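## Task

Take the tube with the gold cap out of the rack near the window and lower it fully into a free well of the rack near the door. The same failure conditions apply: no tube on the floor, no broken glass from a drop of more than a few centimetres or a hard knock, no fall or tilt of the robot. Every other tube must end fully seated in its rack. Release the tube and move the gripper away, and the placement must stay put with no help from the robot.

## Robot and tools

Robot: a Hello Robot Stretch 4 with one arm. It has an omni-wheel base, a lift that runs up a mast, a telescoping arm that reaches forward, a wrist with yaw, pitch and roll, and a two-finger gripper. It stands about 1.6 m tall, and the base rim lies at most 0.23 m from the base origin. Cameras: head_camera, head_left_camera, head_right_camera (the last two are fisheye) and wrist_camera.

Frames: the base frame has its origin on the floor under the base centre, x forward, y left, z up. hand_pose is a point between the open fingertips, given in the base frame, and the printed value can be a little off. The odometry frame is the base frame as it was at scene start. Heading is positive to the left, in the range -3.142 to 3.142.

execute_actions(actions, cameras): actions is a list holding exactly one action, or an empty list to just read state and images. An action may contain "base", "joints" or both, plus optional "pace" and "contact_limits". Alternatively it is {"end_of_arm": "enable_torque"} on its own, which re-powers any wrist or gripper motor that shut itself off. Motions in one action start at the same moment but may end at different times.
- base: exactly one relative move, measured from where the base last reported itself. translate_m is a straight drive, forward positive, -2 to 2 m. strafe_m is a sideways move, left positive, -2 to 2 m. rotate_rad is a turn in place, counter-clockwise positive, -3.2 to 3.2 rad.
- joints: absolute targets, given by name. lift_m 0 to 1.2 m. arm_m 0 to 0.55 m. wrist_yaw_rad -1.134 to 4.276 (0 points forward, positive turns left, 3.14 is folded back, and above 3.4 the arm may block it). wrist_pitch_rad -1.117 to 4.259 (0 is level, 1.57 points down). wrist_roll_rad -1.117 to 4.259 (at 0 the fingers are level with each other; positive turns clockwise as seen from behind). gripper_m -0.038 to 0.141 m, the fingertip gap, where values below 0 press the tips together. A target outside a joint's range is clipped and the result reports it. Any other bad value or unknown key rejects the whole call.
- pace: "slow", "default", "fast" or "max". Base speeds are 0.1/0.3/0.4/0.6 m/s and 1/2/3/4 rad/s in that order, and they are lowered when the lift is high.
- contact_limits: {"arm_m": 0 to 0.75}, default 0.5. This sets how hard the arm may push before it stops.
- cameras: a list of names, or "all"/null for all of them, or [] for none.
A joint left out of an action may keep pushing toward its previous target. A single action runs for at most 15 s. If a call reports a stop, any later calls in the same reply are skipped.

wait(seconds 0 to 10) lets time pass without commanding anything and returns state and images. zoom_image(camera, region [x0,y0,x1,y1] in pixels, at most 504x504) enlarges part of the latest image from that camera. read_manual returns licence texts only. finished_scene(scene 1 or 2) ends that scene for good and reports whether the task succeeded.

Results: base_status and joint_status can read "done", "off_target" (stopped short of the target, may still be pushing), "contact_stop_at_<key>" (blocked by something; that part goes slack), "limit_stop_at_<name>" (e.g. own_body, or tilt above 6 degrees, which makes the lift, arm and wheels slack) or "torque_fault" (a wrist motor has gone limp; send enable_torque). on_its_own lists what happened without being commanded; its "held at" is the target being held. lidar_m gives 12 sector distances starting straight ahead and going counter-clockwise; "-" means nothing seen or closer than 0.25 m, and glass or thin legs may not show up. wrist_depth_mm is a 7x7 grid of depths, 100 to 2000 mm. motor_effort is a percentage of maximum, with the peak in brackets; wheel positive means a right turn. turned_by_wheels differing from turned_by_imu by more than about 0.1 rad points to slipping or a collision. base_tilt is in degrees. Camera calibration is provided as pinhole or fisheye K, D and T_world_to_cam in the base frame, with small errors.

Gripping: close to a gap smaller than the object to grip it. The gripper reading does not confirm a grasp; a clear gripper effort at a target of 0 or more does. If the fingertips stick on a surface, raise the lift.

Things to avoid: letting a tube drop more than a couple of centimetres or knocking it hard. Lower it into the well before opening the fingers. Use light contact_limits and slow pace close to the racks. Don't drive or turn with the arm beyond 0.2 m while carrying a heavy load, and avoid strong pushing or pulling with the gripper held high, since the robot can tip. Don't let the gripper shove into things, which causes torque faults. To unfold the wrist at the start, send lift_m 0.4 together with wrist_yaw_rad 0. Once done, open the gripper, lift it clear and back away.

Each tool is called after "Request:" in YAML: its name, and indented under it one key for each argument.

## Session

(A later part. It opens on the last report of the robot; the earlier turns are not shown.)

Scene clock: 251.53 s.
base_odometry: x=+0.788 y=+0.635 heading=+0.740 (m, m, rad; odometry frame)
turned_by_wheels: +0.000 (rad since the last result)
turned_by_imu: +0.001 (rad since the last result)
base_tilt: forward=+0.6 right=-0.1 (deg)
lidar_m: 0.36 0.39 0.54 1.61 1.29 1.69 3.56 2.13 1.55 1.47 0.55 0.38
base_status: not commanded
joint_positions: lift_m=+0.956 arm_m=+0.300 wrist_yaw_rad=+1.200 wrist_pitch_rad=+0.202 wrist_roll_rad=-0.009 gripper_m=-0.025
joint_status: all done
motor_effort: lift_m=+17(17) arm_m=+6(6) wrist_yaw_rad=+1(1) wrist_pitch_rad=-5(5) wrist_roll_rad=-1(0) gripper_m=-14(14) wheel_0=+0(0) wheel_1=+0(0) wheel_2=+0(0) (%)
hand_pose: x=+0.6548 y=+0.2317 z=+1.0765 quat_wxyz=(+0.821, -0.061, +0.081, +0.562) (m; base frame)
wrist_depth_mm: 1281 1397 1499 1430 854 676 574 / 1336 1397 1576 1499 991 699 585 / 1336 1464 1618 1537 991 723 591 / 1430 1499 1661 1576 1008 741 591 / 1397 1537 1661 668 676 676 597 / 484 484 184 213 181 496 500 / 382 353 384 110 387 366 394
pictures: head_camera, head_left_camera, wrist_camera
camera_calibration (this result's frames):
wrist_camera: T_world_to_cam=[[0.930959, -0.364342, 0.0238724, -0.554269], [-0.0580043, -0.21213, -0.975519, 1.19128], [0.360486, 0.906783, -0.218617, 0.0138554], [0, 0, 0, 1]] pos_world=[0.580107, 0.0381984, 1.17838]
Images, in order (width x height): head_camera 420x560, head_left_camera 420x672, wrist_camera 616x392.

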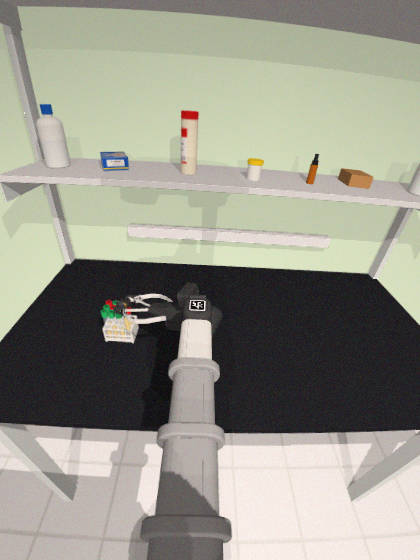

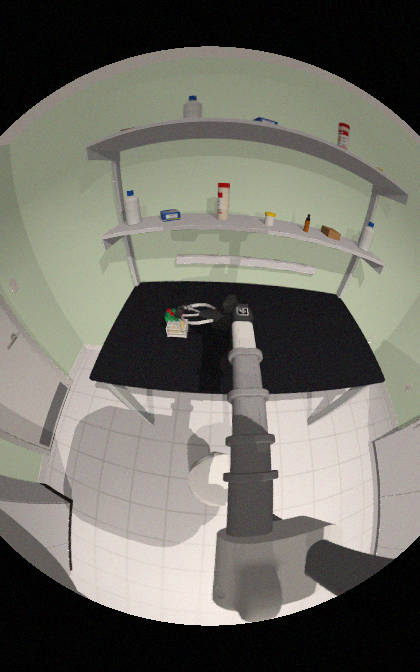

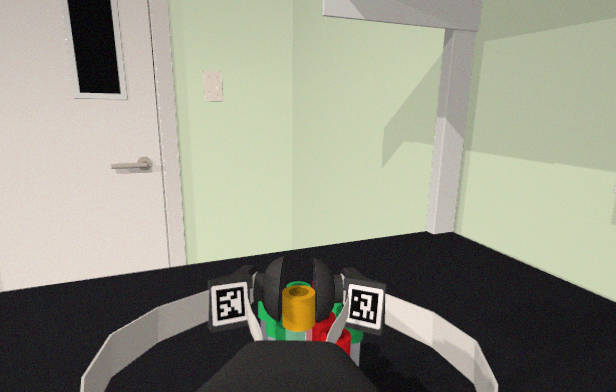

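Request:
execute_actions:
  actions:
    - {"joints":{"lift_m":0.939},"pace":"slow"}
  cameras: ["head_camera","wrist_camera"]

Request:
zoom_image:
  camera: "head_camera"
  region: [90, 285, 155, 350]

Request:
zoom_image:
  camera: "wrist_camera"
  region: [200, 240, 420, 392]

Scene clock: 262.37 s.
base_odometry: x=+0.788 y=+0.635 heading=+0.740 (m, m, rad; odometry frame)
turned_by_wheels: +0.000 (rad since the last result)
turned_by_imu: +0.001 (rad since the last result)
base_tilt: forward=+0.6 right=-0.1 (deg)
lidar_m: 0.36 0.39 0.54 1.61 1.30 1.69 3.57 2.12 1.52 1.48 0.51 0.38
base_status: not commanded
joint_positions: lift_m=+0.939 arm_m=+0.300 wrist_yaw_rad=+1.200 wrist_pitch_rad=+0.202 wrist_roll_rad=-0.009 gripper_m=-0.025
joint_status: all done
motor_effort: lift_m=+18(17) arm_m=+6(6) wrist_yaw_rad=+1(1) wrist_pitch_rad=-6(6) wrist_roll_rad=+0(0) gripper_m=-20(13) wheel_0=+0(0) wheel_1=+0(0) wheel_2=+0(0) (%)
hand_pose: x=+0.6548 y=+0.2317 z=+1.0595 quat_wxyz=(+0.821, -0.061, +0.081, +0.562) (m; base frame)
wrist_depth_mm: 1281 1366 1499 1464 917 683 574 / 1308 1464 1537 1499 960 699 585 / 1336 1464 1618 1537 976 723 580 / 1366 1537 1661 1576 1008 741 591 / 1430 1537 621 627 627 634 591 / 452 449 183 212 181 466 469 / 353 327 359 110 362 343 366
pictures: head_camera, wrist_camera
camera_calibration (this result's frames):
wrist_camera: T_world_to_cam=[[0.930959, -0.364343, 0.0238724, -0.553866], [-0.0579929, -0.2121, -0.975526, 1.17469], [0.360489, 0.90679, -0.218586, 0.0100984], [0, 0, 0, 1]] pos_world=[0.580109, 0.0381971, 1.16137]
Images, in order (width x height): head_camera 420x560, wrist_camera 616x392.

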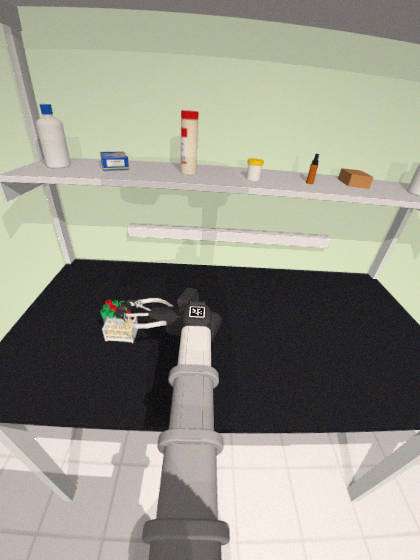

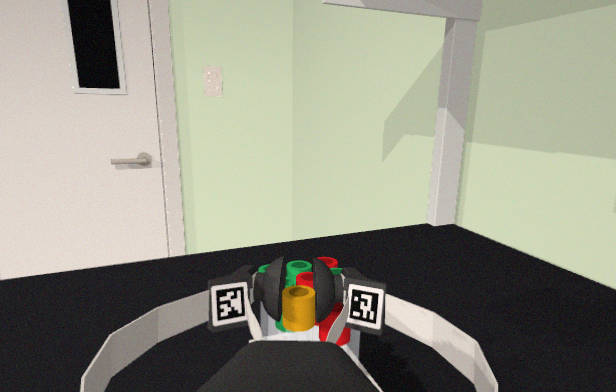

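Region (90, 285, 155, 350) of head_camera's 420x560 image, scaled by 7.754, with more detail than that image has.

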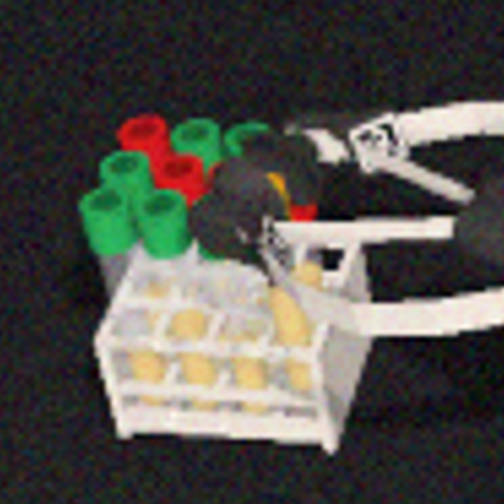

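Region (200, 240, 420, 392) of wrist_camera's 616x392 image, scaled by 2.291; it fills the top 348 rows of this view, and the rest is white.

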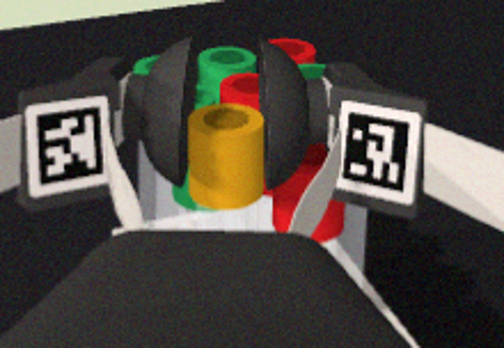

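Request:
execute_actions:
  actions:
    - {"joints":{"gripper_m":0.03},"pace":"slow"}
  cameras: ["wrist_camera"]

Request:
execute_actions:
  actions:
    - {"joints":{"lift_m":0.99}}
  cameras: []

Request:
execute_actions:
  actions:
    - {"joints":{"arm_m":0.08},"pace":"fast"}
  cameras: ["head_camera","wrist_camera"]

Request:
zoom_image:
  camera: "head_camera"
  region: [90, 285, 155, 350]

Scene clock: 273.30 s.
base_odometry: x=+0.788 y=+0.635 heading=+0.740 (m, m, rad; odometry frame)
turned_by_wheels: +0.000 (rad since the last result)
turned_by_imu: +0.002 (rad since the last result)
base_tilt: forward=+0.6 right=-0.1 (deg)
lidar_m: 0.37 0.38 0.52 1.62 1.29 1.67 3.59 2.14 1.54 1.48 0.53 0.40
base_status: not commanded
joint_positions: lift_m=+0.939 arm_m=+0.300 wrist_yaw_rad=+1.200 wrist_pitch_rad=+0.202 wrist_roll_rad=-0.009 gripper_m=+0.030
joint_status: all done
motor_effort: lift_m=+17(18) arm_m=+6(6) wrist_yaw_rad=+1(1) wrist_pitch_rad=-7(8) wrist_roll_rad=+0(0) gripper_m=-3(16) wheel_0=+0(0) wheel_1=+0(0) wheel_2=+0(0) (%)
hand_pose: x=+0.6548 y=+0.2318 z=+1.0596 quat_wxyz=(+0.821, -0.061, +0.081, +0.562) (m; base frame)
wrist_depth_mm: 1308 1366 1537 1499 904 683 574 / 1308 1430 1537 1464 976 699 585 / 1366 1464 1618 1576 976 715 591 / 1397 1499 1618 1576 1025 732 597 / 1430 1537 627 627 640 640 585 / 445 452 190 229 192 462 466 / 357 329 357 110 345 364 368
pictures: wrist_camera
camera_calibration (this result's frames):
wrist_camera: T_world_to_cam=[[0.930956, -0.36435, 0.0238714, -0.553864], [-0.0578708, -0.211786, -0.975601, 1.17471], [0.360516, 0.906861, -0.218249, 0.00970855], [0, 0, 0, 1]] pos_world=[0.580105, 0.038183, 1.16139]
Images, in order (width x height): wrist_camera 616x392.

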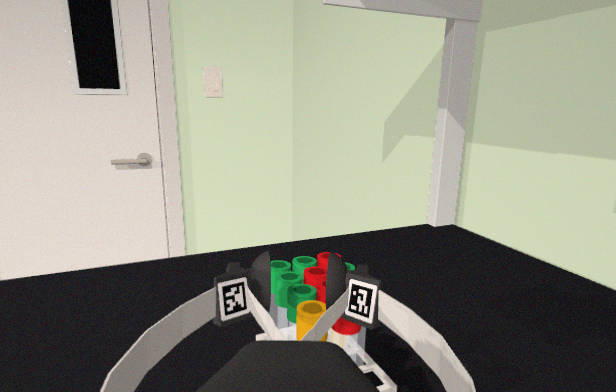

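Scene clock: 274.40 s.
base_odometry: x=+0.788 y=+0.635 heading=+0.740 (m, m, rad; odometry frame)
turned_by_wheels: +0.000 (rad since the last result)
turned_by_imu: +0.000 (rad since the last result)
base_tilt: forward=+0.6 right=-0.1 (deg)
lidar_m: 0.35 0.39 0.53 1.61 1.29 1.68 3.56 2.13 1.53 1.46 0.53 0.39
base_status: not commanded
joint_positions: lift_m=+0.990 arm_m=+0.300 wrist_yaw_rad=+1.200 wrist_pitch_rad=+0.202 wrist_roll_rad=-0.009 gripper_m=+0.030
joint_status: all done
motor_effort: lift_m=+23(25) arm_m=+6(6) wrist_yaw_rad=+1(1) wrist_pitch_rad=-5(5) wrist_roll_rad=+0(0) gripper_m=-4(1) wheel_0=+0(0) wheel_1=+0(0) wheel_2=+0(0) (%)
hand_pose: x=+0.6548 y=+0.2318 z=+1.1102 quat_wxyz=(+0.821, -0.061, +0.081, +0.562) (m; base frame)
wrist_depth_mm: 1308 1366 1537 1430 621 661 580 / 1308 1430 1537 1499 976 691 585 / 1366 1499 1661 1537 976 723 585 / 1397 1464 1661 1576 1008 741 597 / 1397 1576 1708 1464 759 715 603 / 1397 544 190 293 193 564 564 / 430 402 430 110 418 433 445
pictures: none
No camera images: the call's "cameras" was empty. Leave "cameras" out to get every camera's image.

Scene clock: 275.90 s.
base_odometry: x=+0.788 y=+0.635 heading=+0.740 (m, m, rad; odometry frame)
turned_by_wheels: +0.000 (rad since the last result)
turned_by_imu: +0.000 (rad since the last result)
base_tilt: forward=+0.5 right=-0.1 (deg)
lidar_m: 0.36 0.39 0.53 1.61 1.29 1.66 3.57 2.11 1.54 1.48 0.53 0.39
base_status: not commanded
joint_positions: lift_m=+0.990 arm_m=+0.081 wrist_yaw_rad=+1.200 wrist_pitch_rad=+0.202 wrist_roll_rad=-0.009 gripper_m=+0.030
joint_status: all done
motor_effort: lift_m=+23(23) arm_m=-6(9) wrist_yaw_rad=+1(1) wrist_pitch_rad=-6(5) wrist_roll_rad=+0(0) gripper_m=+0(2) wheel_0=+0(0) wheel_1=+0(0) wheel_2=+0(0) (%)
hand_pose: x=+0.4358 y=+0.2318 z=+1.1101 quat_wxyz=(+0.821, -0.061, +0.081, +0.562) (m; base frame)
wrist_depth_mm: 1281 1397 1499 1661 1308 683 732 / 1308 1430 1537 1661 1336 991 788 / 1336 1430 1537 1756 1366 1008 798 / 1397 1464 1661 1756 1430 1008 798 / 1430 1537 1661 1863 1205 778 768 / 1499 1576 190 500 192 508 364 / 1499 1618 455 110 424 377 368
pictures: head_camera, wrist_camera
camera_calibration (this result's frames):
wrist_camera: T_world_to_cam=[[0.93099, -0.364264, 0.0238725, -0.351198], [-0.0580203, -0.212219, -0.975498, 1.21129], [0.360405, 0.906794, -0.218708, 0.100265], [0, 0, 0, 1]] pos_world=[0.361105, 0.0382111, 1.21193]
Images, in order (width x height): head_camera 420x560, wrist_camera 616x392.

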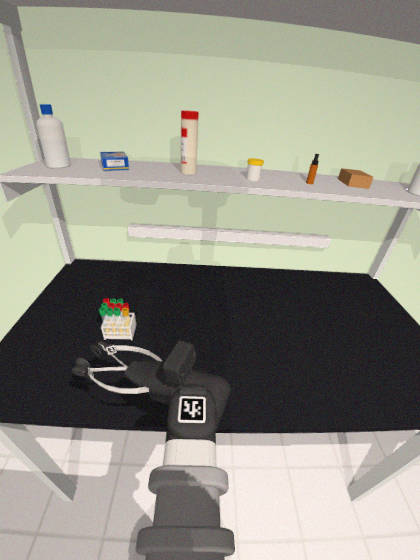

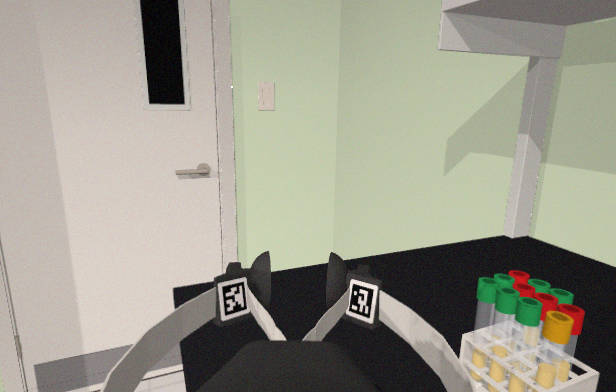

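Region (90, 285, 155, 350) of head_camera's 420x560 image, scaled by 7.754, with more detail than that image has.

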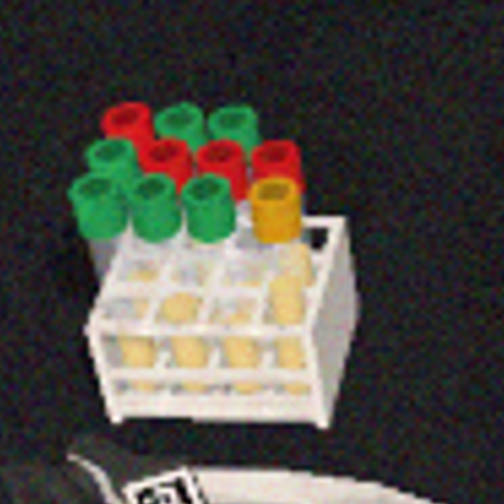

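Request:
execute_actions:
  actions: []

Scene clock: 282.20 s.
base_odometry: x=+0.788 y=+0.635 heading=+0.740 (m, m, rad; odometry frame)
turned_by_wheels: +0.000 (rad since the last result)
turned_by_imu: +0.001 (rad since the last result)
base_tilt: forward=+0.6 right=-0.1 (deg)
lidar_m: 0.36 0.39 0.52 1.60 1.30 1.69 3.56 2.14 1.55 1.48 0.54 0.40
base_status: not commanded
joint_positions: lift_m=+0.990 arm_m=+0.081 wrist_yaw_rad=+1.200 wrist_pitch_rad=+0.202 wrist_roll_rad=-0.009 gripper_m=+0.030
joint_status: all done
motor_effort: lift_m=+23(23) arm_m=-6(9) wrist_yaw_rad=+0(1) wrist_pitch_rad=-4(5) wrist_roll_rad=+0(0) gripper_m=-6(2) wheel_0=+0(0) wheel_1=+0(0) wheel_2=+0(0) (%)
hand_pose: x=+0.4358 y=+0.2318 z=+1.1101 quat_wxyz=(+0.821, -0.061, +0.081, +0.562) (m; base frame)
wrist_depth_mm: 1308 1397 1499 1661 1308 683 732 / 1308 1464 1537 1708 1308 1008 778 / 1336 1430 1576 1708 1366 1008 788 / 1397 1499 1576 1756 1397 1008 798 / 1430 1576 1661 1808 1205 768 768 / 1499 1576 191 504 192 512 366 / 1499 1576 455 110 418 375 368
pictures: head_camera, head_left_camera, head_right_camera, wrist_camera
camera_calibration (this result's frames):
wrist_camera: T_world_to_cam=[[0.93099, -0.364264, 0.0238726, -0.351198], [-0.0580202, -0.212219, -0.975498, 1.21129], [0.360405, 0.906794, -0.218709, 0.100265], [0, 0, 0, 1]] pos_world=[0.361105, 0.0382111, 1.21193]
Images, in order (width x height): head_camera 420x560, head_left_camera 420x672, head_right_camera 420x672, wrist_camera 616x392.

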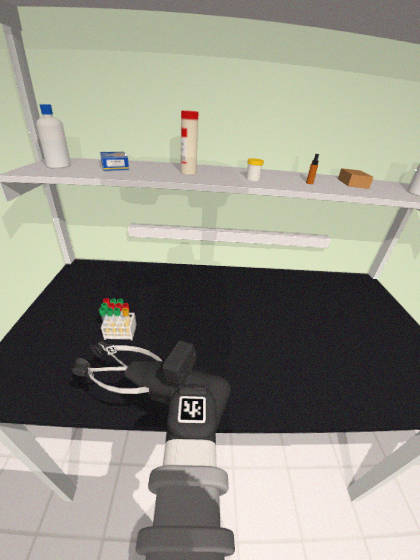

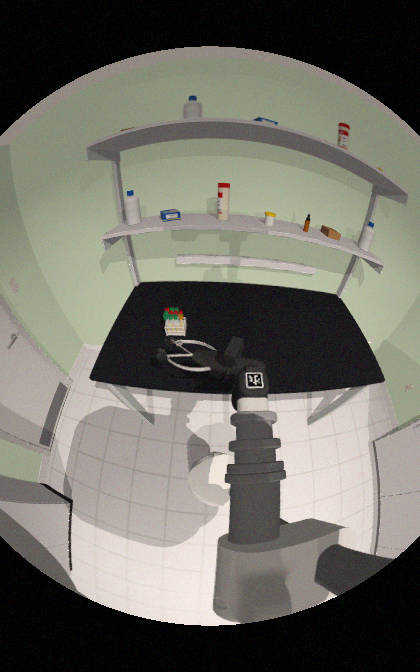

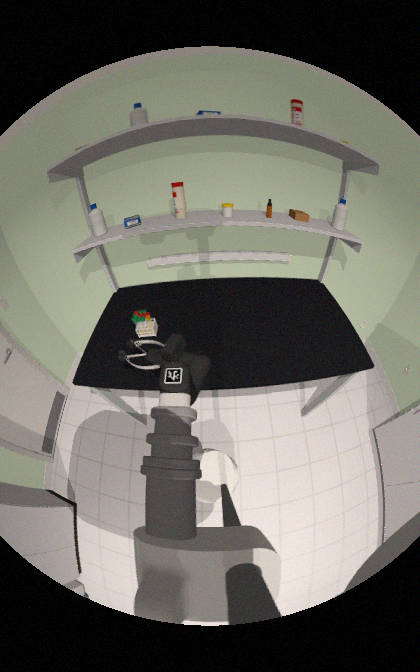

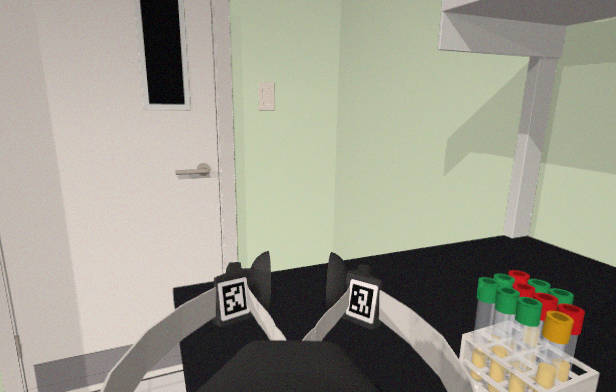

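Request:
finished_scene:
  scene: 2

The scene is finished: the task was done.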